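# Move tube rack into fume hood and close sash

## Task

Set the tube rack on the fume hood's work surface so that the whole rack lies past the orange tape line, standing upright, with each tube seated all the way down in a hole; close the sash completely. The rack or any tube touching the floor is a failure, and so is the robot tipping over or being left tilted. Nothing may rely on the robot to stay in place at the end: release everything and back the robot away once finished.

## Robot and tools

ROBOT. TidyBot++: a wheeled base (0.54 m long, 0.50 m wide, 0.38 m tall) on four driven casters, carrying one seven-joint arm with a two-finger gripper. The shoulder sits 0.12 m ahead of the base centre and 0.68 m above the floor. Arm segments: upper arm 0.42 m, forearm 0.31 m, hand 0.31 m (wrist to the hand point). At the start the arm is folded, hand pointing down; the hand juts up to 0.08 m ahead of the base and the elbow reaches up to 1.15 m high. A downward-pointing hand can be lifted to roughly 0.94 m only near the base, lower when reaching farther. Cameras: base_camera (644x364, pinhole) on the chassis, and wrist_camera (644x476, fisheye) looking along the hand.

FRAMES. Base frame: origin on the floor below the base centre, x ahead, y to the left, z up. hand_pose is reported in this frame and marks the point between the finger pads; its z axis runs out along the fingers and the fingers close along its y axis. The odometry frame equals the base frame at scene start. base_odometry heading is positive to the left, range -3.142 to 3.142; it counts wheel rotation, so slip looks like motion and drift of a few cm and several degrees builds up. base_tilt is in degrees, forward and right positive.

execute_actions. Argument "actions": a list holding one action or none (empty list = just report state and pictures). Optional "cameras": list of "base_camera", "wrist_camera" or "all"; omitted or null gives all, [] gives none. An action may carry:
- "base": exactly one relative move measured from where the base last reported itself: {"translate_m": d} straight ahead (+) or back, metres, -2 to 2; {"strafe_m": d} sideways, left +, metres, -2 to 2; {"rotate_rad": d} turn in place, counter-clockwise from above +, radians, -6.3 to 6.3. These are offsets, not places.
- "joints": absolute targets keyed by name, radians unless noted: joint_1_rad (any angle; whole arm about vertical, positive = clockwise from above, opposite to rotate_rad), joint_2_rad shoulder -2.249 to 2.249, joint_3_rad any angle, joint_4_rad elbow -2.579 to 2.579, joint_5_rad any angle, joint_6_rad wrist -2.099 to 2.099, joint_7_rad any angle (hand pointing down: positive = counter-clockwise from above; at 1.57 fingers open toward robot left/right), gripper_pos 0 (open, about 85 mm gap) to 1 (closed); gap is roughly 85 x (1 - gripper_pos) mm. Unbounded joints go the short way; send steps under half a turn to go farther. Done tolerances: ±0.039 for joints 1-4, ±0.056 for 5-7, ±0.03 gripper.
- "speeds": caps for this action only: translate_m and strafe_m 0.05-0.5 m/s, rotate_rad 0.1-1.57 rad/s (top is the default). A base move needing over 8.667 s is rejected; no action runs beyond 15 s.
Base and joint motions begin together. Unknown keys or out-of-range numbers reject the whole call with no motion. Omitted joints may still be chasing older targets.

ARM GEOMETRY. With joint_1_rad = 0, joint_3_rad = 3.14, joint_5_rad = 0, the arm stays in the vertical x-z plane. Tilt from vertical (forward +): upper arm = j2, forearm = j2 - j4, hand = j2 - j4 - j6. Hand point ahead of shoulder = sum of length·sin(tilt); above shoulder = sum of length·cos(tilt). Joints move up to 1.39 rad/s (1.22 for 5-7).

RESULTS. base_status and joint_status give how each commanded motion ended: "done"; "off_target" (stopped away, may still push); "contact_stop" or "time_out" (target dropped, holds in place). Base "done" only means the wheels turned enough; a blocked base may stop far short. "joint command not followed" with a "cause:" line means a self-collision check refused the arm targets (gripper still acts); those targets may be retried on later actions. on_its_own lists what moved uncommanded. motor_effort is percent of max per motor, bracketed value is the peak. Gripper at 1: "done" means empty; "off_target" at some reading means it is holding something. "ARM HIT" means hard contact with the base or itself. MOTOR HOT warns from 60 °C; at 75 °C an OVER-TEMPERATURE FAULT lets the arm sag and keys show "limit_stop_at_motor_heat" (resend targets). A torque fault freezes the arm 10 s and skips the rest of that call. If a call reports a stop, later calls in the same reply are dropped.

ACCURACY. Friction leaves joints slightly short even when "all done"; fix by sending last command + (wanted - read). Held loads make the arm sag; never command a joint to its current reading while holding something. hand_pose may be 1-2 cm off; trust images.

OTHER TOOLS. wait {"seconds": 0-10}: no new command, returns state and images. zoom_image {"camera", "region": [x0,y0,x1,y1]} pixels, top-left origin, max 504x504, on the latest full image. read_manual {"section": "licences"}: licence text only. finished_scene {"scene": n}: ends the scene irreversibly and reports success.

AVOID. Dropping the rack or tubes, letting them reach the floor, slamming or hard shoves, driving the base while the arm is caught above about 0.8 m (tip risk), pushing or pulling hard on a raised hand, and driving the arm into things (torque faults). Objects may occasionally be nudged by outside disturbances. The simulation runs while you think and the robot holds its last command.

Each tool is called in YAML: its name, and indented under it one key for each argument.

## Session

execute_actions:
  actions:
    - {"joints":{"joint_6_rad":0.4}}

Scene clock: 1.50 s.
base_odometry: x=+0.000 y=+0.000 heading=+0.000 (m, m, rad; odometry frame)
base_tilt: forward=+0.9 right=+0.2 (deg)
base_status: not commanded
joint_positions: joint_1_rad=+0.029 joint_2_rad=-0.312 joint_3_rad=+3.099 joint_4_rad=-2.551 joint_5_rad=+0.030 joint_6_rad=+0.381 joint_7_rad=+1.571 gripper_pos=+0.000
joint_status: all done
motor_effort: joint_1_rad=+1(0) joint_2_rad=-6(6) joint_3_rad=+0(0) joint_4_rad=+21(21) joint_5_rad=-1(0) joint_6_rad=+9(8) joint_7_rad=-1(1) (%)
hand_pose: x=+0.5346 y=+0.0111 z=+0.7990 quat_wxyz=(+0.006, +0.801, +0.023, +0.599) (m; base frame)
pictures: base_camera, wrist_camera
Images, in order (width x height): base_camera 644x364, wrist_camera 644x476.

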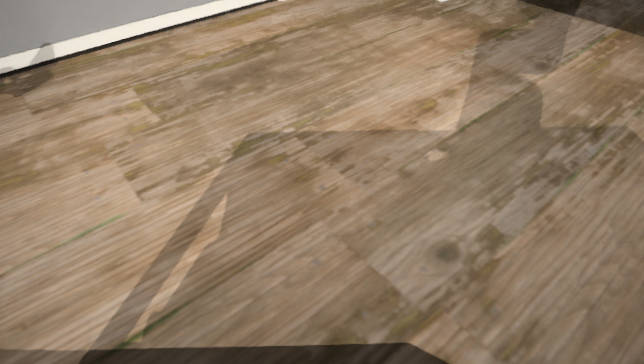

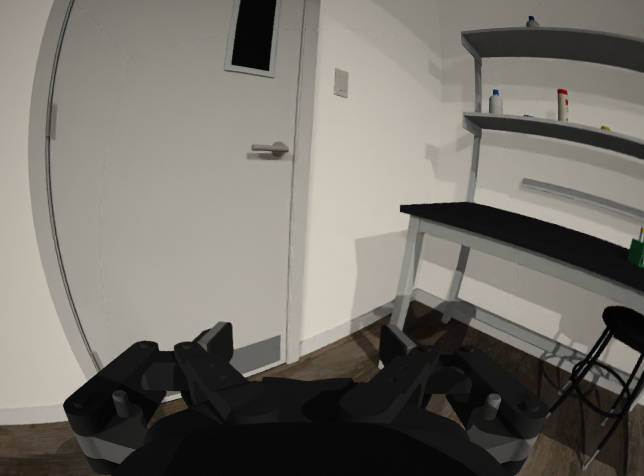

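execute_actions:
  actions:
    - {"base":{"rotate_rad":-1.0},"joints":{"joint_2_rad":0.0,"joint_4_rad":-1.6,"joint_6_rad":-0.3}}

Scene clock: 5.03 s.
base_odometry: x=+0.000 y=+0.000 heading=-0.999 (m, m, rad; odometry frame)
base_tilt: forward=+1.0 right=+0.2 (deg)
base_status: done
joint_positions: joint_1_rad=+0.029 joint_2_rad=-0.025 joint_3_rad=+3.099 joint_4_rad=-1.615 joint_5_rad=+0.030 joint_6_rad=-0.260 joint_7_rad=+1.571 gripper_pos=+0.000
joint_status: all done
motor_effort: joint_1_rad=+1(1) joint_2_rad=-22(21) joint_3_rad=+0(2) joint_4_rad=+25(24) joint_5_rad=+0(1) joint_6_rad=+8(10) joint_7_rad=-1(1) (%)
hand_pose: x=+0.7215 y=+0.0070 z=+1.0104 quat_wxyz=(+0.009, +0.799, +0.015, +0.602) (m; base frame)
pictures: base_camera, wrist_camera
Images, in order (width x height): base_camera 644x364, wrist_camera 644x476.

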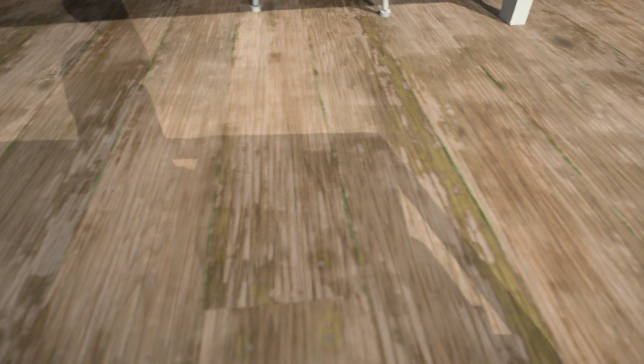

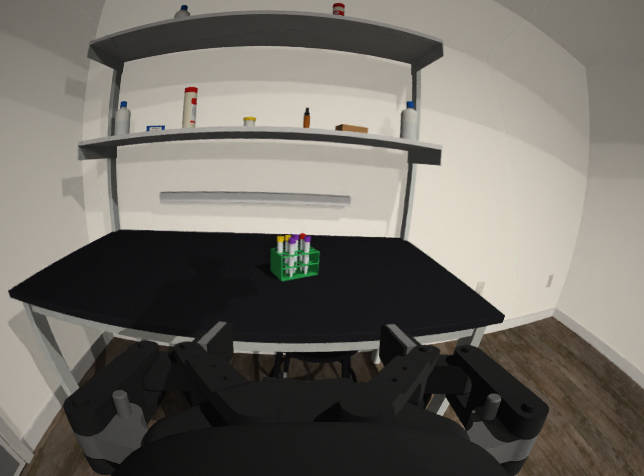

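zoom_image:
  camera: "wrist_camera"
  region: [250,220,350,295]

Region (250, 220, 350, 295) of wrist_camera's 644x476 image, scaled by 5.040; it fills the top 378 rows of this view, and the rest is white.

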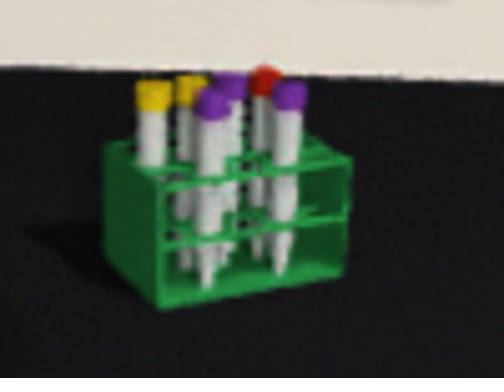

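execute_actions:
  actions:
    - {"base":{"strafe_m":-0.47},"joints":{"joint_1_rad":0,"joint_2_rad":0.3,"joint_4_rad":-1.73,"joint_6_rad":0.3,"joint_7_rad":0.03,"gripper_pos":0.7}}
  cameras: []

execute_actions:
  actions:
    - {"base":{"rotate_rad":0.4}}
  cameras: []

execute_actions:
  actions:
    - {"base":{"translate_m":0.2}}

Scene clock: 9.87 s.
base_odometry: x=-0.396 y=-0.254 heading=-1.000 (m, m, rad; odometry frame)
base_tilt: forward=+1.0 right=+0.3 (deg)
base_status: done
joint_positions: joint_1_rad=+0.023 joint_2_rad=+0.288 joint_3_rad=+3.100 joint_4_rad=-1.715 joint_5_rad=+0.030 joint_6_rad=+0.263 joint_7_rad=+0.046 gripper_pos=+0.700
joint_status: all done
motor_effort: joint_1_rad=+0(2) joint_2_rad=-32(33) joint_3_rad=-1(3) joint_4_rad=+23(24) joint_5_rad=+0(0) joint_6_rad=+9(10) joint_7_rad=+0(1) (%)
hand_pose: x=+0.8301 y=+0.0131 z=+0.9009 quat_wxyz=(-0.448, +0.564, -0.516, +0.464) (m; base frame)
pictures: none
No camera images: the call's "cameras" was empty. Leave "cameras" out to get every camera's image.

Scene clock: 11.17 s.
base_odometry: x=-0.396 y=-0.254 heading=-0.601 (m, m, rad; odometry frame)
base_tilt: forward=+1.0 right=+0.3 (deg)
base_status: done
joint_positions: joint_1_rad=-0.003 joint_2_rad=+0.288 joint_3_rad=+3.093 joint_4_rad=-1.715 joint_5_rad=+0.030 joint_6_rad=+0.263 joint_7_rad=+0.046 gripper_pos=+0.700
joint_status: not commanded
motor_effort: joint_1_rad=-1(5) joint_2_rad=-31(33) joint_3_rad=-2(5) joint_4_rad=+23(24) joint_5_rad=+0(1) joint_6_rad=+9(10) joint_7_rad=+0(1) (%)
hand_pose: x=+0.8292 y=+0.0359 z=+0.9010 quat_wxyz=(-0.456, +0.572, -0.507, +0.456) (m; base frame)
pictures: none
No camera images: the call's "cameras" was empty. Leave "cameras" out to get every camera's image.

Scene clock: 12.80 s.
base_odometry: x=-0.230 y=-0.367 heading=-0.600 (m, m, rad; odometry frame)
base_tilt: forward=+1.0 right=+0.3 (deg)
base_status: done
joint_positions: joint_1_rad=-0.003 joint_2_rad=+0.294 joint_3_rad=+3.093 joint_4_rad=-1.717 joint_5_rad=+0.030 joint_6_rad=+0.264 joint_7_rad=+0.046 gripper_pos=+0.700
joint_status: not commanded
motor_effort: joint_1_rad=-1(2) joint_2_rad=-32(34) joint_3_rad=-1(2) joint_4_rad=+23(25) joint_5_rad=-1(1) joint_6_rad=+9(10) joint_7_rad=-1(1) (%)
hand_pose: x=+0.8302 y=+0.0359 z=+0.8963 quat_wxyz=(-0.454, +0.573, -0.509, +0.454) (m; base frame)
pictures: base_camera, wrist_camera
Images, in order (width x height): base_camera 644x364, wrist_camera 644x476.

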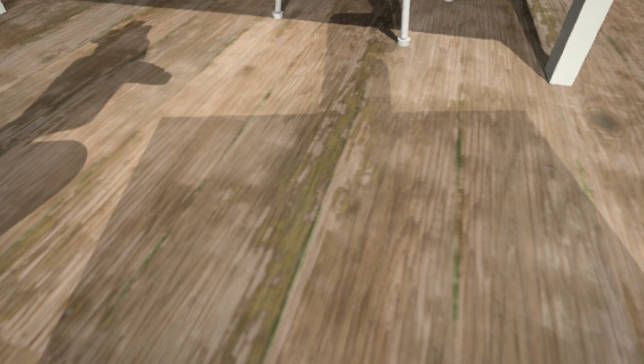

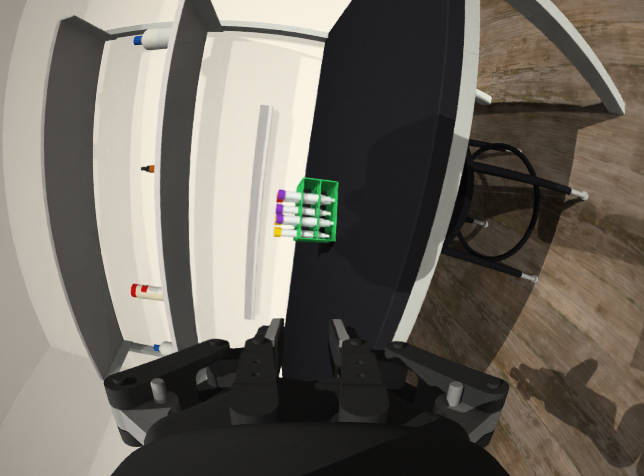

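zoom_image:
  camera: "wrist_camera"
  region: [255,165,365,255]

Region (255, 165, 365, 255) of wrist_camera's 644x476 image, scaled by 4.582; it fills the top 412 rows of this view, and the rest is white.

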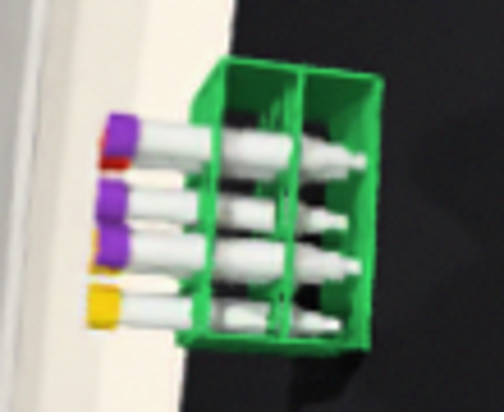

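execute_actions:
  actions:
    - {"base":{"strafe_m":-0.1},"joints":{"joint_2_rad":0.45,"joint_6_rad":0.4}}
  cameras: []

execute_actions:
  actions:
    - {"base":{"translate_m":0.17},"speeds":{"translate_m":0.12}}
  cameras: ["wrist_camera"]

Scene clock: 16.70 s.
base_odometry: x=-0.287 y=-0.450 heading=-0.600 (m, m, rad; odometry frame)
base_tilt: forward=+1.0 right=+0.3 (deg)
base_status: done
joint_positions: joint_1_rad=+0.000 joint_2_rad=+0.446 joint_3_rad=+3.097 joint_4_rad=-1.721 joint_5_rad=+0.030 joint_6_rad=+0.360 joint_7_rad=+0.046 gripper_pos=+0.700
joint_status: all done
motor_effort: joint_1_rad=+0(4) joint_2_rad=-35(39) joint_3_rad=-2(2) joint_4_rad=+22(23) joint_5_rad=+0(0) joint_6_rad=+9(9) joint_7_rad=-1(1) (%)
hand_pose: x=+0.8621 y=+0.0320 z=+0.8125 quat_wxyz=(-0.439, +0.584, -0.525, +0.437) (m; base frame)
pictures: none
No camera images: the call's "cameras" was empty. Leave "cameras" out to get every camera's image.

Scene clock: 18.63 s.
base_odometry: x=-0.146 y=-0.546 heading=-0.600 (m, m, rad; odometry frame)
base_tilt: forward=+1.0 right=+0.2 (deg)
base_status: done
joint_positions: joint_1_rad=+0.000 joint_2_rad=+0.446 joint_3_rad=+3.097 joint_4_rad=-1.722 joint_5_rad=+0.030 joint_6_rad=+0.366 joint_7_rad=+0.046 gripper_pos=+0.700
joint_status: not commanded
motor_effort: joint_1_rad=+0(1) joint_2_rad=-34(39) joint_3_rad=-1(2) joint_4_rad=+22(24) joint_5_rad=+0(0) joint_6_rad=+9(10) joint_7_rad=-1(0) (%)
hand_pose: x=+0.8622 y=+0.0320 z=+0.8141 quat_wxyz=(-0.440, +0.583, -0.523, +0.438) (m; base frame)
pictures: wrist_camera
Images, in order (width x height): wrist_camera 644x476.

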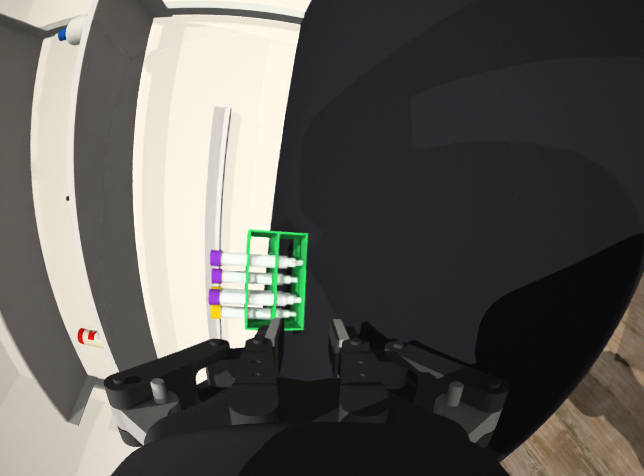

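execute_actions:
  actions:
    - {"base":{"strafe_m":-0.008}}
  cameras: []

execute_actions:
  actions:
    - {"base":{"translate_m":0.11},"speeds":{"translate_m":0.08}}
  cameras: ["wrist_camera"]

zoom_image:
  camera: "wrist_camera"
  region: [170,200,420,400]

Scene clock: 20.40 s.
base_odometry: x=-0.151 y=-0.552 heading=-0.600 (m, m, rad; odometry frame)
base_tilt: forward=+1.0 right=+0.3 (deg)
base_status: done
joint_positions: joint_1_rad=+0.000 joint_2_rad=+0.446 joint_3_rad=+3.097 joint_4_rad=-1.722 joint_5_rad=+0.030 joint_6_rad=+0.366 joint_7_rad=+0.046 gripper_pos=+0.700
joint_status: not commanded
motor_effort: joint_1_rad=+0(5) joint_2_rad=-36(36) joint_3_rad=-1(5) joint_4_rad=+22(22) joint_5_rad=+0(0) joint_6_rad=+9(9) joint_7_rad=-1(1) (%)
hand_pose: x=+0.8622 y=+0.0322 z=+0.8141 quat_wxyz=(-0.440, +0.583, -0.523, +0.438) (m; base frame)
pictures: none
No camera images: the call's "cameras" was empty. Leave "cameras" out to get every camera's image.

Scene clock: 22.30 s.
base_odometry: x=-0.060 y=-0.615 heading=-0.600 (m, m, rad; odometry frame)
base_tilt: forward=+1.0 right=+0.2 (deg)
base_status: done
joint_positions: joint_1_rad=+0.000 joint_2_rad=+0.446 joint_3_rad=+3.097 joint_4_rad=-1.722 joint_5_rad=+0.030 joint_6_rad=+0.367 joint_7_rad=+0.046 gripper_pos=+0.700
joint_status: not commanded
motor_effort: joint_1_rad=+0(6) joint_2_rad=-34(36) joint_3_rad=-1(2) joint_4_rad=+22(23) joint_5_rad=+0(1) joint_6_rad=+9(10) joint_7_rad=+0(1) (%)
hand_pose: x=+0.8622 y=+0.0322 z=+0.8141 quat_wxyz=(-0.440, +0.583, -0.523, +0.438) (m; base frame)
pictures: wrist_camera
Images, in order (width x height): wrist_camera 644x476.

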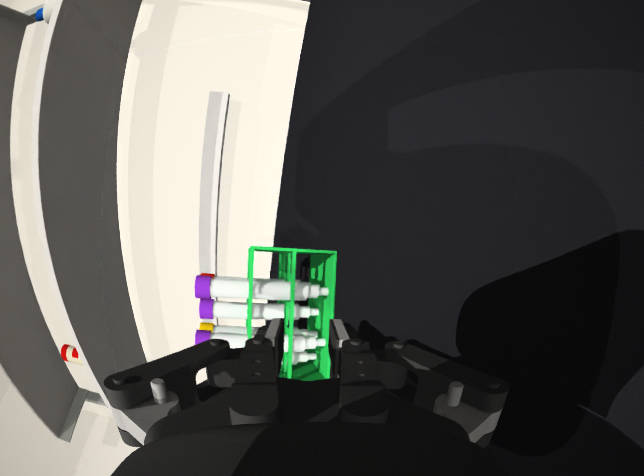

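Region (170, 200, 420, 400) of wrist_camera's 644x476 image, scaled by 2.016; it fills the top 403 rows of this view, and the rest is white.

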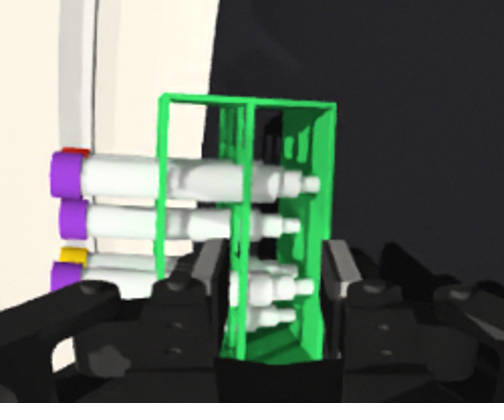

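execute_actions:
  actions:
    - {"joints":{"joint_2_rad":0.415}}
  cameras: []

execute_actions:
  actions:
    - {"base":{"translate_m":0.06},"speeds":{"translate_m":0.05}}
  cameras: ["wrist_camera"]

zoom_image:
  camera: "wrist_camera"
  region: [170,200,420,400]

Scene clock: 24.17 s.
base_odometry: x=-0.060 y=-0.615 heading=-0.600 (m, m, rad; odometry frame)
base_tilt: forward=+1.0 right=+0.3 (deg)
base_status: not commanded
joint_positions: joint_1_rad=+0.000 joint_2_rad=+0.432 joint_3_rad=+3.097 joint_4_rad=-1.722 joint_5_rad=+0.030 joint_6_rad=+0.367 joint_7_rad=+0.046 gripper_pos=+0.700
joint_status: all done
motor_effort: joint_1_rad=+0(0) joint_2_rad=-34(36) joint_3_rad=-1(1) joint_4_rad=+22(23) joint_5_rad=+0(0) joint_6_rad=+9(10) joint_7_rad=-1(1) (%)
hand_pose: x=+0.8602 y=+0.0322 z=+0.8247 quat_wxyz=(-0.444, +0.580, -0.520, +0.443) (m; base frame)
pictures: none
No camera images: the call's "cameras" was empty. Leave "cameras" out to get every camera's image.

Scene clock: 25.83 s.
base_odometry: x=-0.010 y=-0.649 heading=-0.600 (m, m, rad; odometry frame)
base_tilt: forward=+1.0 right=+0.2 (deg)
base_status: done
joint_positions: joint_1_rad=+0.000 joint_2_rad=+0.430 joint_3_rad=+3.097 joint_4_rad=-1.722 joint_5_rad=+0.030 joint_6_rad=+0.367 joint_7_rad=+0.046 gripper_pos=+0.700
joint_status: not commanded
motor_effort: joint_1_rad=+0(3) joint_2_rad=-34(38) joint_3_rad=-1(3) joint_4_rad=+22(23) joint_5_rad=-1(0) joint_6_rad=+9(11) joint_7_rad=-1(1) (%)
hand_pose: x=+0.8600 y=+0.0322 z=+0.8259 quat_wxyz=(-0.444, +0.580, -0.520, +0.443) (m; base frame)
pictures: wrist_camera
Images, in order (width x height): wrist_camera 644x476.

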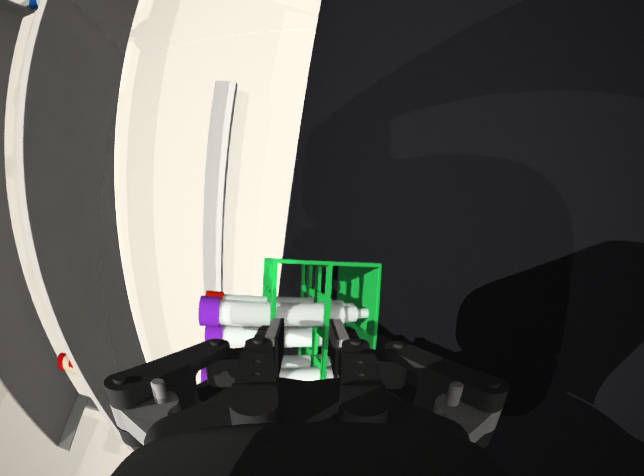

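Region (170, 200, 420, 400) of wrist_camera's 644x476 image, scaled by 2.016; it fills the top 403 rows of this view, and the rest is white.

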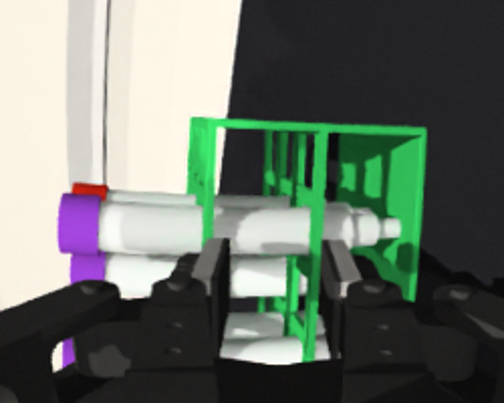

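execute_actions:
  actions:
    - {"joints":{"joint_2_rad":0.447}}
  cameras: []

execute_actions:
  actions:
    - {"base":{"translate_m":0.04},"speeds":{"translate_m":0.05}}
  cameras: ["wrist_camera"]

execute_actions:
  actions:
    - {"joints":{"gripper_pos":1}}
  cameras: ["wrist_camera"]

Scene clock: 27.73 s.
base_odometry: x=-0.010 y=-0.649 heading=-0.600 (m, m, rad; odometry frame)
base_tilt: forward=+1.0 right=+0.2 (deg)
base_status: not commanded
joint_positions: joint_1_rad=+0.000 joint_2_rad=+0.435 joint_3_rad=+3.097 joint_4_rad=-1.722 joint_5_rad=+0.030 joint_6_rad=+0.367 joint_7_rad=+0.046 gripper_pos=+0.700
joint_status: all done
motor_effort: joint_1_rad=+1(0) joint_2_rad=-34(34) joint_3_rad=-2(2) joint_4_rad=+22(22) joint_5_rad=-1(1) joint_6_rad=+9(9) joint_7_rad=-1(0) (%)
hand_pose: x=+0.8608 y=+0.0322 z=+0.8219 quat_wxyz=(-0.443, +0.581, -0.521, +0.442) (m; base frame)
pictures: none
No camera images: the call's "cameras" was empty. Leave "cameras" out to get every camera's image.

Scene clock: 29.00 s.
base_odometry: x=+0.023 y=-0.672 heading=-0.601 (m, m, rad; odometry frame)
base_tilt: forward=+1.0 right=+0.2 (deg)
base_status: done
joint_positions: joint_1_rad=+0.000 joint_2_rad=+0.436 joint_3_rad=+3.097 joint_4_rad=-1.722 joint_5_rad=+0.030 joint_6_rad=+0.367 joint_7_rad=+0.046 gripper_pos=+0.700
joint_status: not commanded
motor_effort: joint_1_rad=+0(3) joint_2_rad=-35(38) joint_3_rad=-2(3) joint_4_rad=+21(23) joint_5_rad=+0(0) joint_6_rad=+9(9) joint_7_rad=-1(1) (%)
hand_pose: x=+0.8608 y=+0.0322 z=+0.8217 quat_wxyz=(-0.443, +0.581, -0.521, +0.441) (m; base frame)
pictures: wrist_camera
Images, in order (width x height): wrist_camera 644x476.

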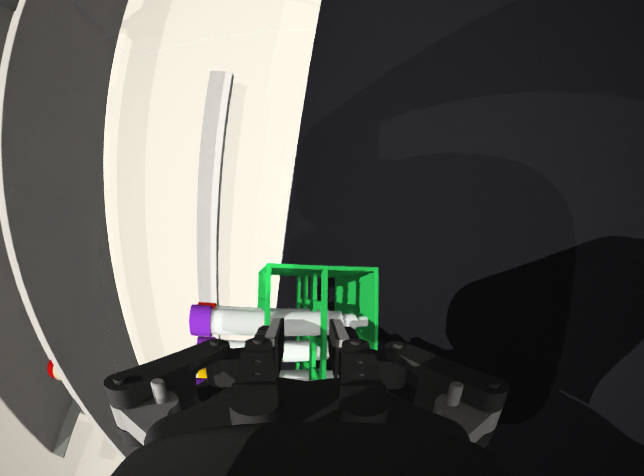

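Scene clock: 29.70 s.
base_odometry: x=+0.023 y=-0.672 heading=-0.601 (m, m, rad; odometry frame)
base_tilt: forward=+1.0 right=+0.3 (deg)
base_status: not commanded
joint_positions: joint_1_rad=+0.000 joint_2_rad=+0.436 joint_3_rad=+3.097 joint_4_rad=-1.722 joint_5_rad=+0.030 joint_6_rad=+0.367 joint_7_rad=+0.046 gripper_pos=+0.999
joint_status: all done
motor_effort: joint_1_rad=+0(0) joint_2_rad=-35(36) joint_3_rad=-2(2) joint_4_rad=+21(22) joint_5_rad=+0(0) joint_6_rad=+9(9) joint_7_rad=-1(1) (%)
hand_pose: x=+0.8608 y=+0.0322 z=+0.8217 quat_wxyz=(-0.443, +0.581, -0.521, +0.441) (m; base frame)
pictures: wrist_camera
Images, in order (width x height): wrist_camera 644x476.

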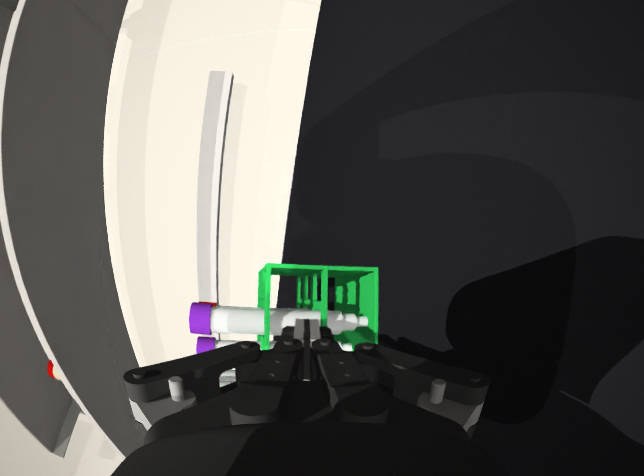

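execute_actions:
  actions:
    - {"base":{"translate_m":-0.03},"joints":{"gripper_pos":0.7,"joint_2_rad":0.47}}
  cameras: []

execute_actions:
  actions:
    - {"base":{"translate_m":0.07},"speeds":{"translate_m":0.05}}
  cameras: ["wrist_camera"]

execute_actions:
  actions:
    - {"joints":{"gripper_pos":1}}
  cameras: ["wrist_camera"]

Scene clock: 31.63 s.
base_odometry: x=-0.002 y=-0.655 heading=-0.601 (m, m, rad; odometry frame)
base_tilt: forward=+1.0 right=+0.2 (deg)
base_status: done
joint_positions: joint_1_rad=+0.000 joint_2_rad=+0.449 joint_3_rad=+3.097 joint_4_rad=-1.721 joint_5_rad=+0.030 joint_6_rad=+0.373 joint_7_rad=+0.046 gripper_pos=+0.700
joint_status: all done
motor_effort: joint_1_rad=+0(3) joint_2_rad=-34(36) joint_3_rad=-1(4) joint_4_rad=+20(22) joint_5_rad=+0(0) joint_6_rad=+9(9) joint_7_rad=+0(0) (%)
hand_pose: x=+0.8633 y=+0.0322 z=+0.8143 quat_wxyz=(-0.441, +0.582, -0.522, +0.440) (m; base frame)
pictures: none
No camera images: the call's "cameras" was empty. Leave "cameras" out to get every camera's image.

Scene clock: 33.47 s.
base_odometry: x=+0.056 y=-0.695 heading=-0.601 (m, m, rad; odometry frame)
base_tilt: forward=+1.0 right=+0.2 (deg)
base_status: done
joint_positions: joint_1_rad=+0.000 joint_2_rad=+0.449 joint_3_rad=+3.097 joint_4_rad=-1.721 joint_5_rad=+0.030 joint_6_rad=+0.374 joint_7_rad=+0.046 gripper_pos=+0.700
joint_status: not commanded
motor_effort: joint_1_rad=+0(2) joint_2_rad=-34(35) joint_3_rad=-1(2) joint_4_rad=+21(23) joint_5_rad=+0(0) joint_6_rad=+8(9) joint_7_rad=+0(0) (%)
hand_pose: x=+0.8633 y=+0.0322 z=+0.8144 quat_wxyz=(-0.442, +0.582, -0.522, +0.440) (m; base frame)
pictures: wrist_camera
Images, in order (width x height): wrist_camera 644x476.

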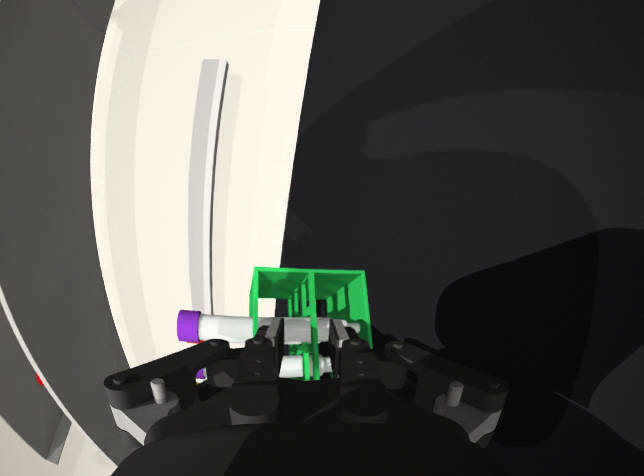

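Scene clock: 34.17 s.
base_odometry: x=+0.056 y=-0.695 heading=-0.601 (m, m, rad; odometry frame)
base_tilt: forward=+1.0 right=+0.2 (deg)
base_status: not commanded
joint_positions: joint_1_rad=+0.000 joint_2_rad=+0.451 joint_3_rad=+3.097 joint_4_rad=-1.721 joint_5_rad=+0.030 joint_6_rad=+0.374 joint_7_rad=+0.046 gripper_pos=+0.989
joint_status: all done
motor_effort: joint_1_rad=+1(0) joint_2_rad=-35(36) joint_3_rad=-1(1) joint_4_rad=+21(22) joint_5_rad=-1(1) joint_6_rad=+9(10) joint_7_rad=-1(1) (%)
hand_pose: x=+0.8636 y=+0.0322 z=+0.8127 quat_wxyz=(-0.441, +0.583, -0.523, +0.439) (m; base frame)
pictures: wrist_camera
Images, in order (width x height): wrist_camera 644x476.

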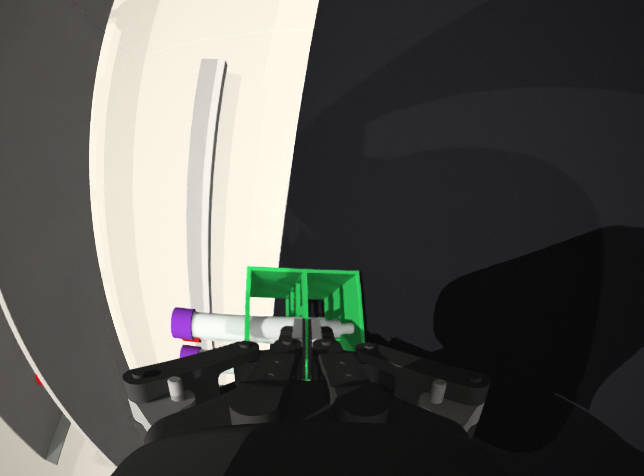

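execute_actions:
  actions:
    - {"joints":{"joint_2_rad":0.3,"joint_6_rad":0.24}}
  cameras: []

execute_actions:
  actions:
    - {"base":{"translate_m":-0.6},"joints":{"joint_2_rad":0.2,"joint_4_rad":-1.22,"joint_6_rad":-0.37},"speeds":{"translate_m":0.25}}
  cameras: []

execute_actions:
  actions:
    - {"base":{"rotate_rad":-1.95},"speeds":{"rotate_rad":0.6}}

Scene clock: 36.47 s.
base_odometry: x=+0.056 y=-0.695 heading=-0.601 (m, m, rad; odometry frame)
base_tilt: forward=+1.0 right=+0.2 (deg)
base_status: not commanded
joint_positions: joint_1_rad=+0.000 joint_2_rad=+0.317 joint_3_rad=+3.097 joint_4_rad=-1.724 joint_5_rad=+0.030 joint_6_rad=+0.272 joint_7_rad=+0.046 gripper_pos=+0.990
joint_status: all done
motor_effort: joint_1_rad=+0(0) joint_2_rad=-34(38) joint_3_rad=-1(2) joint_4_rad=+24(25) joint_5_rad=-1(1) joint_6_rad=+10(11) joint_7_rad=-1(0) (%)
hand_pose: x=+0.8343 y=+0.0316 z=+0.8784 quat_wxyz=(-0.447, +0.577, -0.515, +0.450) (m; base frame)
pictures: none
No camera images: the call's "cameras" was empty. Leave "cameras" out to get every camera's image.

Scene clock: 39.77 s.
base_odometry: x=-0.439 y=-0.356 heading=-0.601 (m, m, rad; odometry frame)
base_tilt: forward=+1.0 right=+0.2 (deg)
base_status: done
joint_positions: joint_1_rad=+0.000 joint_2_rad=+0.217 joint_3_rad=+3.097 joint_4_rad=-1.238 joint_5_rad=+0.030 joint_6_rad=-0.341 joint_7_rad=+0.046 gripper_pos=+0.990
joint_status: all done
motor_effort: joint_1_rad=+1(4) joint_2_rad=-30(38) joint_3_rad=-1(4) joint_4_rad=+25(28) joint_5_rad=+0(1) joint_6_rad=+10(10) joint_7_rad=-1(1) (%)
hand_pose: x=+0.8241 y=+0.0252 z=+1.0599 quat_wxyz=(-0.434, +0.581, -0.524, +0.448) (m; base frame)
pictures: none
No camera images: the call's "cameras" was empty. Leave "cameras" out to get every camera's image.

Scene clock: 43.73 s.
base_odometry: x=-0.439 y=-0.356 heading=-2.550 (m, m, rad; odometry frame)
base_tilt: forward=+1.0 right=+0.2 (deg)
base_status: done
joint_positions: joint_1_rad=+0.001 joint_2_rad=+0.217 joint_3_rad=+3.100 joint_4_rad=-1.238 joint_5_rad=+0.030 joint_6_rad=-0.342 joint_7_rad=+0.046 gripper_pos=+0.990
joint_status: not commanded
motor_effort: joint_1_rad=+0(6) joint_2_rad=-32(34) joint_3_rad=-1(4) joint_4_rad=+26(27) joint_5_rad=-1(0) joint_6_rad=+10(11) joint_7_rad=-1(0) (%)
hand_pose: x=+0.8242 y=+0.0222 z=+1.0597 quat_wxyz=(-0.432, +0.580, -0.525, +0.449) (m; base frame)
pictures: base_camera, wrist_camera
Images, in order (width x height): base_camera 644x364, wrist_camera 644x476.

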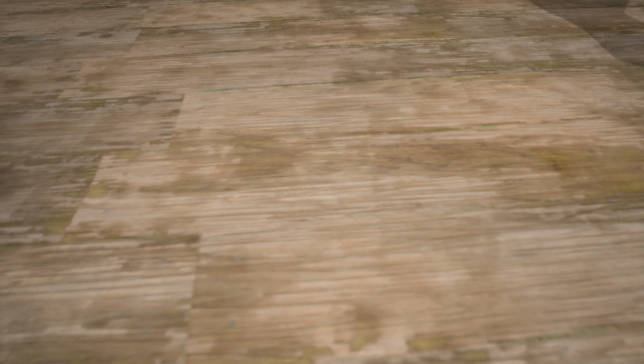

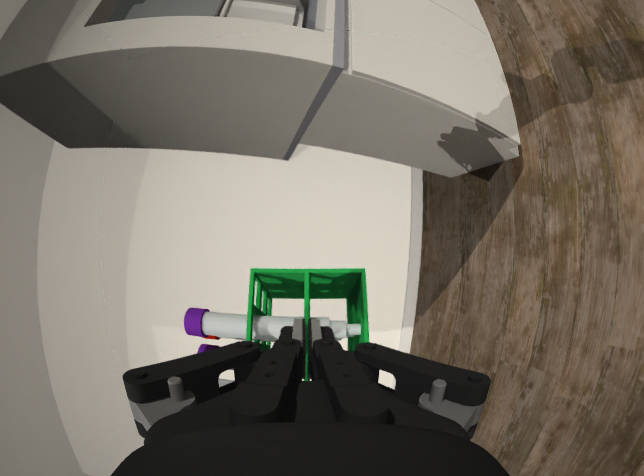

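execute_actions:
  actions:
    - {"base":{"strafe_m":-0.9},"speeds":{"strafe_m":0.25}}

Scene clock: 48.87 s.
base_odometry: x=-0.940 y=+0.392 heading=-2.551 (m, m, rad; odometry frame)
base_tilt: forward=+1.0 right=+0.2 (deg)
base_status: done
joint_positions: joint_1_rad=+0.001 joint_2_rad=+0.217 joint_3_rad=+3.100 joint_4_rad=-1.238 joint_5_rad=+0.030 joint_6_rad=-0.342 joint_7_rad=+0.046 gripper_pos=+0.990
joint_status: not commanded
motor_effort: joint_1_rad=+0(3) joint_2_rad=-32(33) joint_3_rad=-2(4) joint_4_rad=+26(27) joint_5_rad=+0(0) joint_6_rad=+10(10) joint_7_rad=-1(1) (%)
hand_pose: x=+0.8242 y=+0.0226 z=+1.0597 quat_wxyz=(-0.432, +0.580, -0.525, +0.449) (m; base frame)
pictures: base_camera, wrist_camera
Images, in order (width x height): base_camera 644x364, wrist_camera 644x476.

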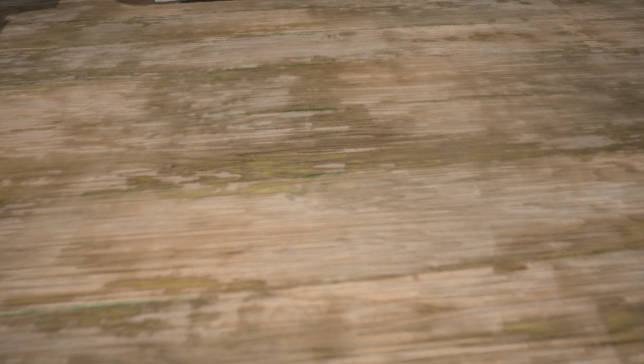

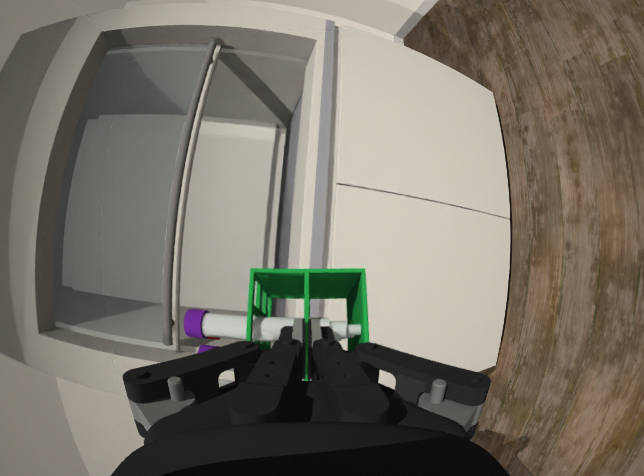

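execute_actions:
  actions:
    - {"base":{"rotate_rad":0.08},"joints":{"joint_2_rad":0.27,"joint_6_rad":-0.27},"speeds":{"rotate_rad":0.4}}
  cameras: []

execute_actions:
  actions:
    - {"base":{"strafe_m":-0.2},"speeds":{"strafe_m":0.2}}
  cameras: []

execute_actions:
  actions:
    - {"base":{"translate_m":0.33},"speeds":{"translate_m":0.2}}

Scene clock: 51.53 s.
base_odometry: x=-0.940 y=+0.393 heading=-2.471 (m, m, rad; odometry frame)
base_tilt: forward=+1.0 right=+0.2 (deg)
base_status: done
joint_positions: joint_1_rad=-0.007 joint_2_rad=+0.267 joint_3_rad=+3.094 joint_4_rad=-1.238 joint_5_rad=+0.030 joint_6_rad=-0.316 joint_7_rad=+0.046 gripper_pos=+0.990
joint_status: all done
motor_effort: joint_1_rad=+0(5) joint_2_rad=-33(36) joint_3_rad=-1(5) joint_4_rad=+26(28) joint_5_rad=-1(0) joint_6_rad=+10(10) joint_7_rad=-1(1) (%)
hand_pose: x=+0.8439 y=+0.0321 z=+1.0318 quat_wxyz=(-0.430, +0.588, -0.527, +0.438) (m; base frame)
pictures: none
No camera images: the call's "cameras" was empty. Leave "cameras" out to get every camera's image.

Scene clock: 53.30 s.
base_odometry: x=-1.065 y=+0.549 heading=-2.470 (m, m, rad; odometry frame)
base_tilt: forward=+1.0 right=+0.3 (deg)
base_status: done
joint_positions: joint_1_rad=-0.006 joint_2_rad=+0.267 joint_3_rad=+3.095 joint_4_rad=-1.238 joint_5_rad=+0.030 joint_6_rad=-0.316 joint_7_rad=+0.046 gripper_pos=+0.990
joint_status: not commanded
motor_effort: joint_1_rad=-1(4) joint_2_rad=-33(34) joint_3_rad=-2(3) joint_4_rad=+26(26) joint_5_rad=+0(0) joint_6_rad=+10(10) joint_7_rad=-1(1) (%)
hand_pose: x=+0.8440 y=+0.0315 z=+1.0318 quat_wxyz=(-0.430, +0.588, -0.527, +0.438) (m; base frame)
pictures: none
No camera images: the call's "cameras" was empty. Leave "cameras" out to get every camera's image.

Scene clock: 55.67 s.
base_odometry: x=-1.324 y=+0.344 heading=-2.470 (m, m, rad; odometry frame)
base_tilt: forward=+1.0 right=+0.2 (deg)
base_status: done
joint_positions: joint_1_rad=-0.006 joint_2_rad=+0.271 joint_3_rad=+3.095 joint_4_rad=-1.237 joint_5_rad=+0.030 joint_6_rad=-0.314 joint_7_rad=+0.046 gripper_pos=+0.990
joint_status: not commanded
motor_effort: joint_1_rad=+0(2) joint_2_rad=-31(36) joint_3_rad=-1(2) joint_4_rad=+26(29) joint_5_rad=-1(0) joint_6_rad=+10(11) joint_7_rad=-1(1) (%)
hand_pose: x=+0.8455 y=+0.0316 z=+1.0301 quat_wxyz=(-0.429, +0.588, -0.527, +0.438) (m; base frame)
pictures: base_camera, wrist_camera
Images, in order (width x height): base_camera 644x364, wrist_camera 644x476.

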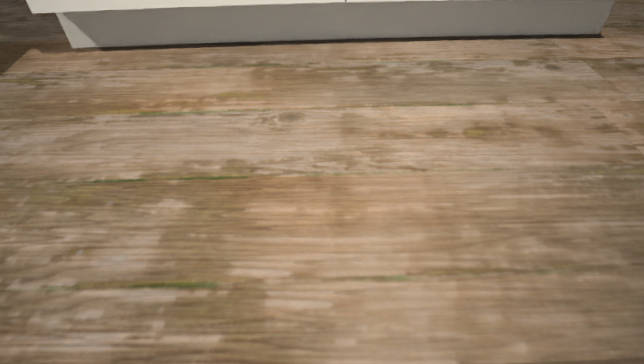

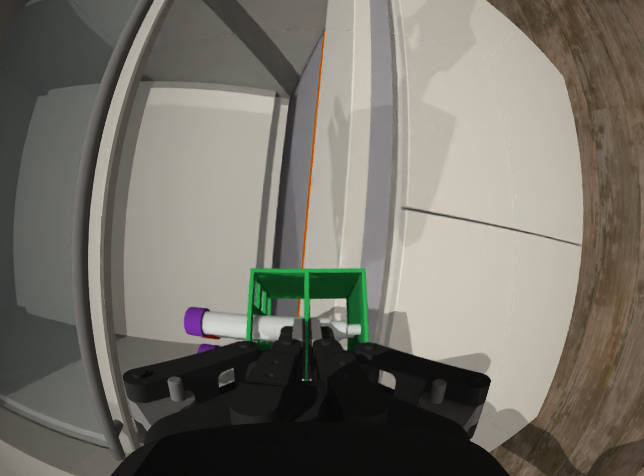

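execute_actions:
  actions:
    - {"base":{"rotate_rad":0.03}}
  cameras: []

execute_actions:
  actions:
    - {"base":{"translate_m":0.28},"speeds":{"translate_m":0.12}}

Scene clock: 57.47 s.
base_odometry: x=-1.324 y=+0.344 heading=-2.441 (m, m, rad; odometry frame)
base_tilt: forward=+1.0 right=+0.2 (deg)
base_status: done
joint_positions: joint_1_rad=-0.006 joint_2_rad=+0.271 joint_3_rad=+3.094 joint_4_rad=-1.237 joint_5_rad=+0.030 joint_6_rad=-0.313 joint_7_rad=+0.046 gripper_pos=+0.990
joint_status: not commanded
motor_effort: joint_1_rad=+1(6) joint_2_rad=-33(34) joint_3_rad=+0(4) joint_4_rad=+27(27) joint_5_rad=-1(0) joint_6_rad=+10(10) joint_7_rad=-1(1) (%)
hand_pose: x=+0.8455 y=+0.0317 z=+1.0301 quat_wxyz=(-0.430, +0.588, -0.527, +0.438) (m; base frame)
pictures: none
No camera images: the call's "cameras" was empty. Leave "cameras" out to get every camera's image.

Scene clock: 60.40 s.
base_odometry: x=-1.538 y=+0.163 heading=-2.440 (m, m, rad; odometry frame)
base_tilt: forward=+1.0 right=+0.2 (deg)
base_status: done
joint_positions: joint_1_rad=-0.006 joint_2_rad=+0.273 joint_3_rad=+3.094 joint_4_rad=-1.237 joint_5_rad=+0.030 joint_6_rad=-0.313 joint_7_rad=+0.046 gripper_pos=+0.990
joint_status: not commanded
motor_effort: joint_1_rad=+0(4) joint_2_rad=-35(37) joint_3_rad=-1(3) joint_4_rad=+27(28) joint_5_rad=-1(1) joint_6_rad=+10(11) joint_7_rad=-1(1) (%)
hand_pose: x=+0.8465 y=+0.0317 z=+1.0284 quat_wxyz=(-0.429, +0.589, -0.527, +0.437) (m; base frame)
pictures: base_camera, wrist_camera
Images, in order (width x height): base_camera 644x364, wrist_camera 644x476.

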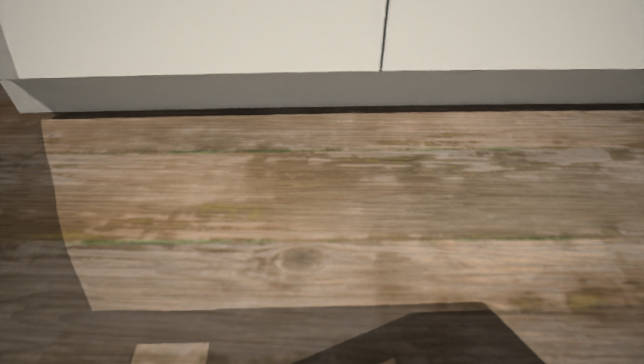

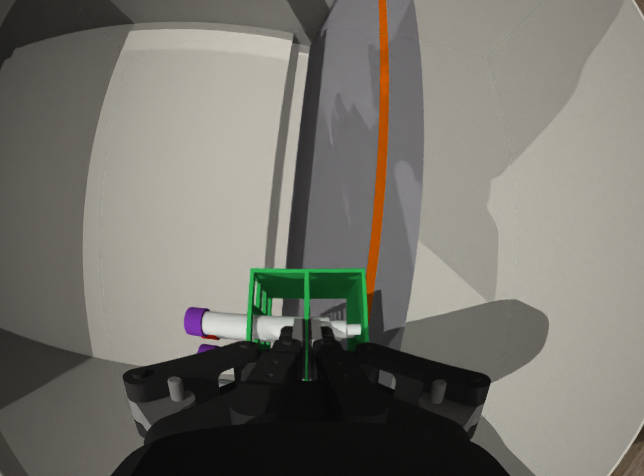

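execute_actions:
  actions:
    - {"base":{"translate_m":0.24},"speeds":{"translate_m":0.12}}
  cameras: []

execute_actions:
  actions:
    - {"joints":{"joint_2_rad":0.36,"joint_6_rad":-0.17}}
  cameras: []

execute_actions:
  actions:
    - {"joints":{"joint_2_rad":0.44,"joint_6_rad":-0.11}}
  cameras: ["wrist_camera"]

Scene clock: 63.90 s.
base_odometry: x=-1.721 y=+0.008 heading=-2.439 (m, m, rad; odometry frame)
base_tilt: forward=+1.0 right=+0.2 (deg)
base_status: done
joint_positions: joint_1_rad=-0.006 joint_2_rad=+0.275 joint_3_rad=+3.094 joint_4_rad=-1.237 joint_5_rad=+0.030 joint_6_rad=-0.312 joint_7_rad=+0.046 gripper_pos=+0.990
joint_status: not commanded
motor_effort: joint_1_rad=+0(2) joint_2_rad=-33(36) joint_3_rad=-1(4) joint_4_rad=+26(28) joint_5_rad=-1(1) joint_6_rad=+11(11) joint_7_rad=-1(1) (%)
hand_pose: x=+0.8471 y=+0.0317 z=+1.0273 quat_wxyz=(-0.429, +0.589, -0.528, +0.437) (m; base frame)
pictures: none
No camera images: the call's "cameras" was empty. Leave "cameras" out to get every camera's image.

Scene clock: 64.90 s.
base_odometry: x=-1.721 y=+0.008 heading=-2.439 (m, m, rad; odometry frame)
base_tilt: forward=+1.0 right=+0.2 (deg)
base_status: not commanded
joint_positions: joint_1_rad=-0.006 joint_2_rad=+0.359 joint_3_rad=+3.094 joint_4_rad=-1.236 joint_5_rad=+0.030 joint_6_rad=-0.214 joint_7_rad=+0.046 gripper_pos=+0.990
joint_status: all done
motor_effort: joint_1_rad=+1(0) joint_2_rad=-36(40) joint_3_rad=-1(1) joint_4_rad=+26(28) joint_5_rad=+0(1) joint_6_rad=+9(10) joint_7_rad=-1(1) (%)
hand_pose: x=+0.8824 y=+0.0327 z=+0.9947 quat_wxyz=(-0.434, +0.585, -0.525, +0.440) (m; base frame)
pictures: none
No camera images: the call's "cameras" was empty. Leave "cameras" out to get every camera's image.

Scene clock: 65.77 s.
base_odometry: x=-1.721 y=+0.008 heading=-2.439 (m, m, rad; odometry frame)
base_tilt: forward=+1.0 right=+0.3 (deg)
base_status: not commanded
joint_positions: joint_1_rad=-0.006 joint_2_rad=+0.412 joint_3_rad=+3.094 joint_4_rad=-1.229 joint_5_rad=+0.030 joint_6_rad=-0.139 joint_7_rad=+0.046 gripper_pos=+0.990
joint_status: all done
motor_effort: joint_1_rad=+0(1) joint_2_rad=-36(37) joint_3_rad=-1(2) joint_4_rad=+24(26) joint_5_rad=+0(0) joint_6_rad=+9(10) joint_7_rad=-1(1) (%)
hand_pose: x=+0.9043 y=+0.0333 z=+0.9813 quat_wxyz=(-0.443, +0.578, -0.519, +0.447) (m; base frame)
pictures: wrist_camera
Images, in order (width x height): wrist_camera 644x476.

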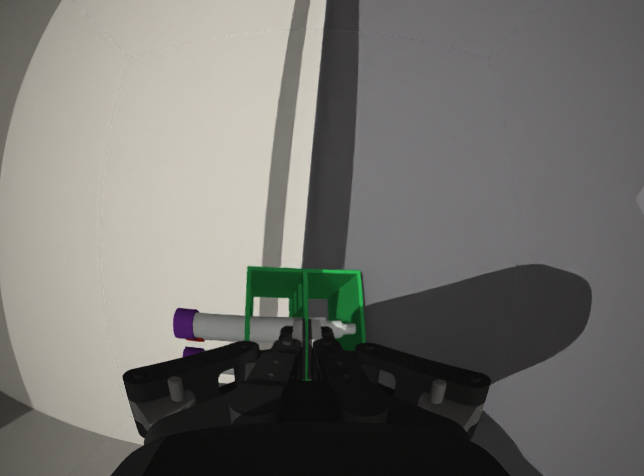

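Touching. Release, withdraw, inspect.

execute_actions:
  actions:
    - {"joints":{"joint_2_rad":0.425,"gripper_pos":0.7}}
  cameras: []

execute_actions:
  actions:
    - {"base":{"translate_m":-0.12},"speeds":{"translate_m":0.06}}
  cameras: []

execute_actions:
  actions:
    - {"base":{"translate_m":-0.15},"joints":{"joint_2_rad":0.43,"joint_6_rad":0.07,"gripper_pos":1}}
  cameras: ["wrist_camera"]

zoom_image:
  camera: "wrist_camera"
  region: [260,170,420,320]

Scene clock: 67.63 s.
base_odometry: x=-1.721 y=+0.008 heading=-2.439 (m, m, rad; odometry frame)
base_tilt: forward=+1.0 right=+0.2 (deg)
base_status: not commanded
joint_positions: joint_1_rad=-0.006 joint_2_rad=+0.412 joint_3_rad=+3.094 joint_4_rad=-1.225 joint_5_rad=+0.030 joint_6_rad=-0.138 joint_7_rad=+0.046 gripper_pos=+0.700
joint_status: all done
motor_effort: joint_1_rad=+1(1) joint_2_rad=-37(38) joint_3_rad=-1(1) joint_4_rad=+25(26) joint_5_rad=+0(0) joint_6_rad=+9(10) joint_7_rad=+0(1) (%)
hand_pose: x=+0.9048 y=+0.0333 z=+0.9835 quat_wxyz=(-0.445, +0.577, -0.518, +0.448) (m; base frame)
pictures: none
No camera images: the call's "cameras" was empty. Leave "cameras" out to get every camera's image.

Scene clock: 70.10 s.
base_odometry: x=-1.629 y=+0.085 heading=-2.438 (m, m, rad; odometry frame)
base_tilt: forward=+1.0 right=+0.2 (deg)
base_status: done
joint_positions: joint_1_rad=-0.006 joint_2_rad=+0.413 joint_3_rad=+3.094 joint_4_rad=-1.225 joint_5_rad=+0.030 joint_6_rad=-0.137 joint_7_rad=+0.046 gripper_pos=+0.700
joint_status: not commanded
motor_effort: joint_1_rad=+1(3) joint_2_rad=-37(38) joint_3_rad=-1(3) joint_4_rad=+24(26) joint_5_rad=-1(0) joint_6_rad=+9(10) joint_7_rad=-1(0) (%)
hand_pose: x=+0.9050 y=+0.0333 z=+0.9838 quat_wxyz=(-0.445, +0.577, -0.518, +0.449) (m; base frame)
pictures: none
No camera images: the call's "cameras" was empty. Leave "cameras" out to get every camera's image.

Scene clock: 71.53 s.
base_odometry: x=-1.515 y=+0.183 heading=-2.437 (m, m, rad; odometry frame)
base_tilt: forward=+1.0 right=+0.3 (deg)
base_status: done
joint_positions: joint_1_rad=-0.006 joint_2_rad=+0.425 joint_3_rad=+3.094 joint_4_rad=-1.222 joint_5_rad=+0.030 joint_6_rad=+0.046 joint_7_rad=+0.046 gripper_pos=+0.999
joint_status: all done
motor_effort: joint_1_rad=+0(1) joint_2_rad=-38(42) joint_3_rad=-2(3) joint_4_rad=+25(27) joint_5_rad=-1(0) joint_6_rad=+9(10) joint_7_rad=-1(1) (%)
hand_pose: x=+0.9157 y=+0.0342 z=+1.0322 quat_wxyz=(-0.491, +0.534, -0.479, +0.494) (m; base frame)
pictures: wrist_camera
Images, in order (width x height): wrist_camera 644x476.

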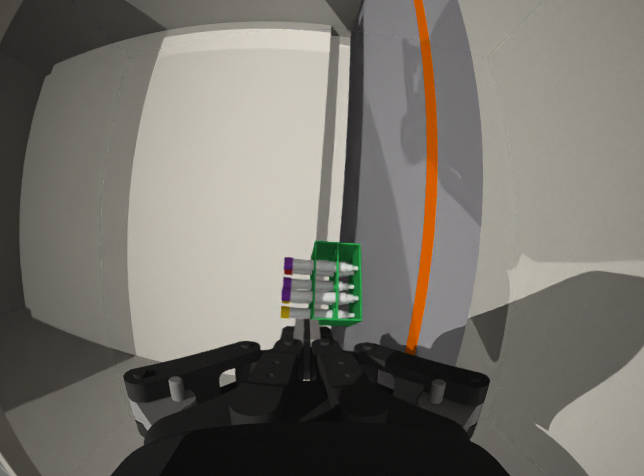

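Region (260, 170, 420, 320) of wrist_camera's 644x476 image, scaled by 3.150; it fills the top 472 rows of this view, and the rest is white.

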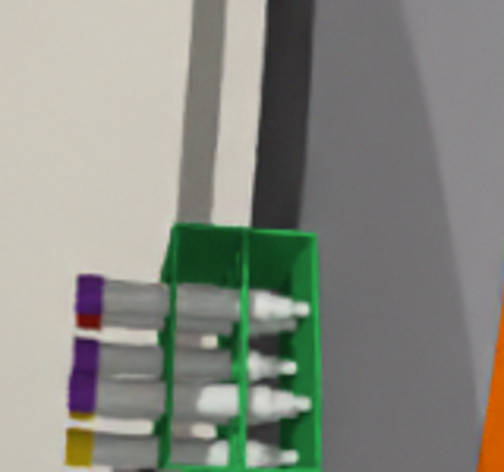

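execute_actions:
  actions:
    - {"base":{"strafe_m":0.035},"joints":{"joint_2_rad":0.34,"joint_4_rad":-1.03,"joint_6_rad":-0.38,"joint_7_rad":1.59}}
  cameras: ["wrist_camera"]

execute_actions:
  actions:
    - {"base":{"translate_m":0.2},"speeds":{"translate_m":0.08}}
  cameras: ["wrist_camera"]

Scene clock: 95.03 s.
base_odometry: x=-1.492 y=+0.156 heading=-2.437 (m, m, rad; odometry frame)
base_tilt: forward=+1.0 right=+0.2 (deg)
base_status: done
joint_positions: joint_1_rad=-0.008 joint_2_rad=+0.358 joint_3_rad=+3.094 joint_4_rad=-1.044 joint_5_rad=+0.030 joint_6_rad=-0.343 joint_7_rad=+1.577 gripper_pos=+0.999
joint_status: all done
motor_effort: joint_1_rad=+0(4) joint_2_rad=-35(40) joint_3_rad=-1(3) joint_4_rad=+24(27) joint_5_rad=-1(1) joint_6_rad=+9(9) joint_7_rad=-1(0) (%)
hand_pose: x=+0.8815 y=+0.0312 z=+1.0751 quat_wxyz=(-0.008, +0.766, +0.025, +0.643) (m; base frame)
pictures: wrist_camera
Images, in order (width x height): wrist_camera 644x476.

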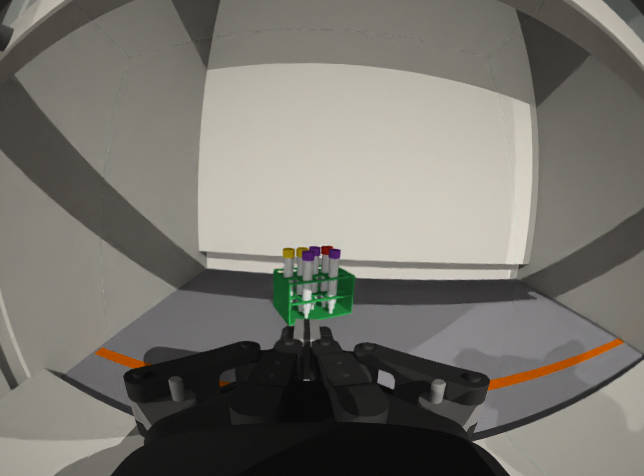

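Scene clock: 98.07 s.
base_odometry: x=-1.644 y=+0.026 heading=-2.436 (m, m, rad; odometry frame)
base_tilt: forward=+1.0 right=+0.3 (deg)
base_status: done
joint_positions: joint_1_rad=-0.008 joint_2_rad=+0.353 joint_3_rad=+3.094 joint_4_rad=-1.044 joint_5_rad=+0.030 joint_6_rad=-0.344 joint_7_rad=+1.577 gripper_pos=+0.999
joint_status: not commanded
motor_effort: joint_1_rad=+1(1) joint_2_rad=-34(39) joint_3_rad=-1(2) joint_4_rad=+25(26) joint_5_rad=+0(1) joint_6_rad=+9(10) joint_7_rad=-1(1) (%)
hand_pose: x=+0.8795 y=+0.0311 z=+1.0789 quat_wxyz=(-0.008, +0.764, +0.025, +0.645) (m; base frame)
pictures: wrist_camera
Images, in order (width x height): wrist_camera 644x476.

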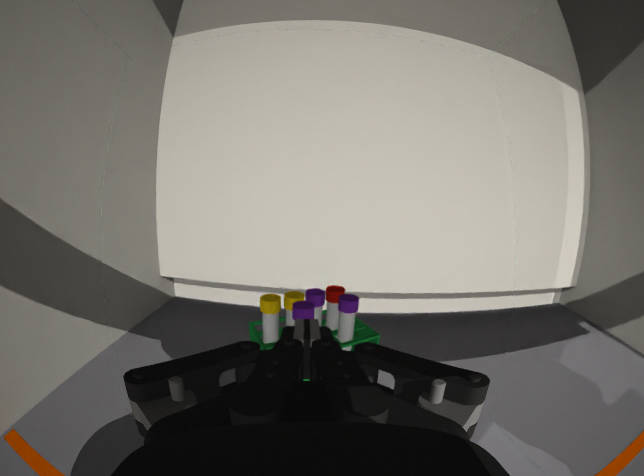

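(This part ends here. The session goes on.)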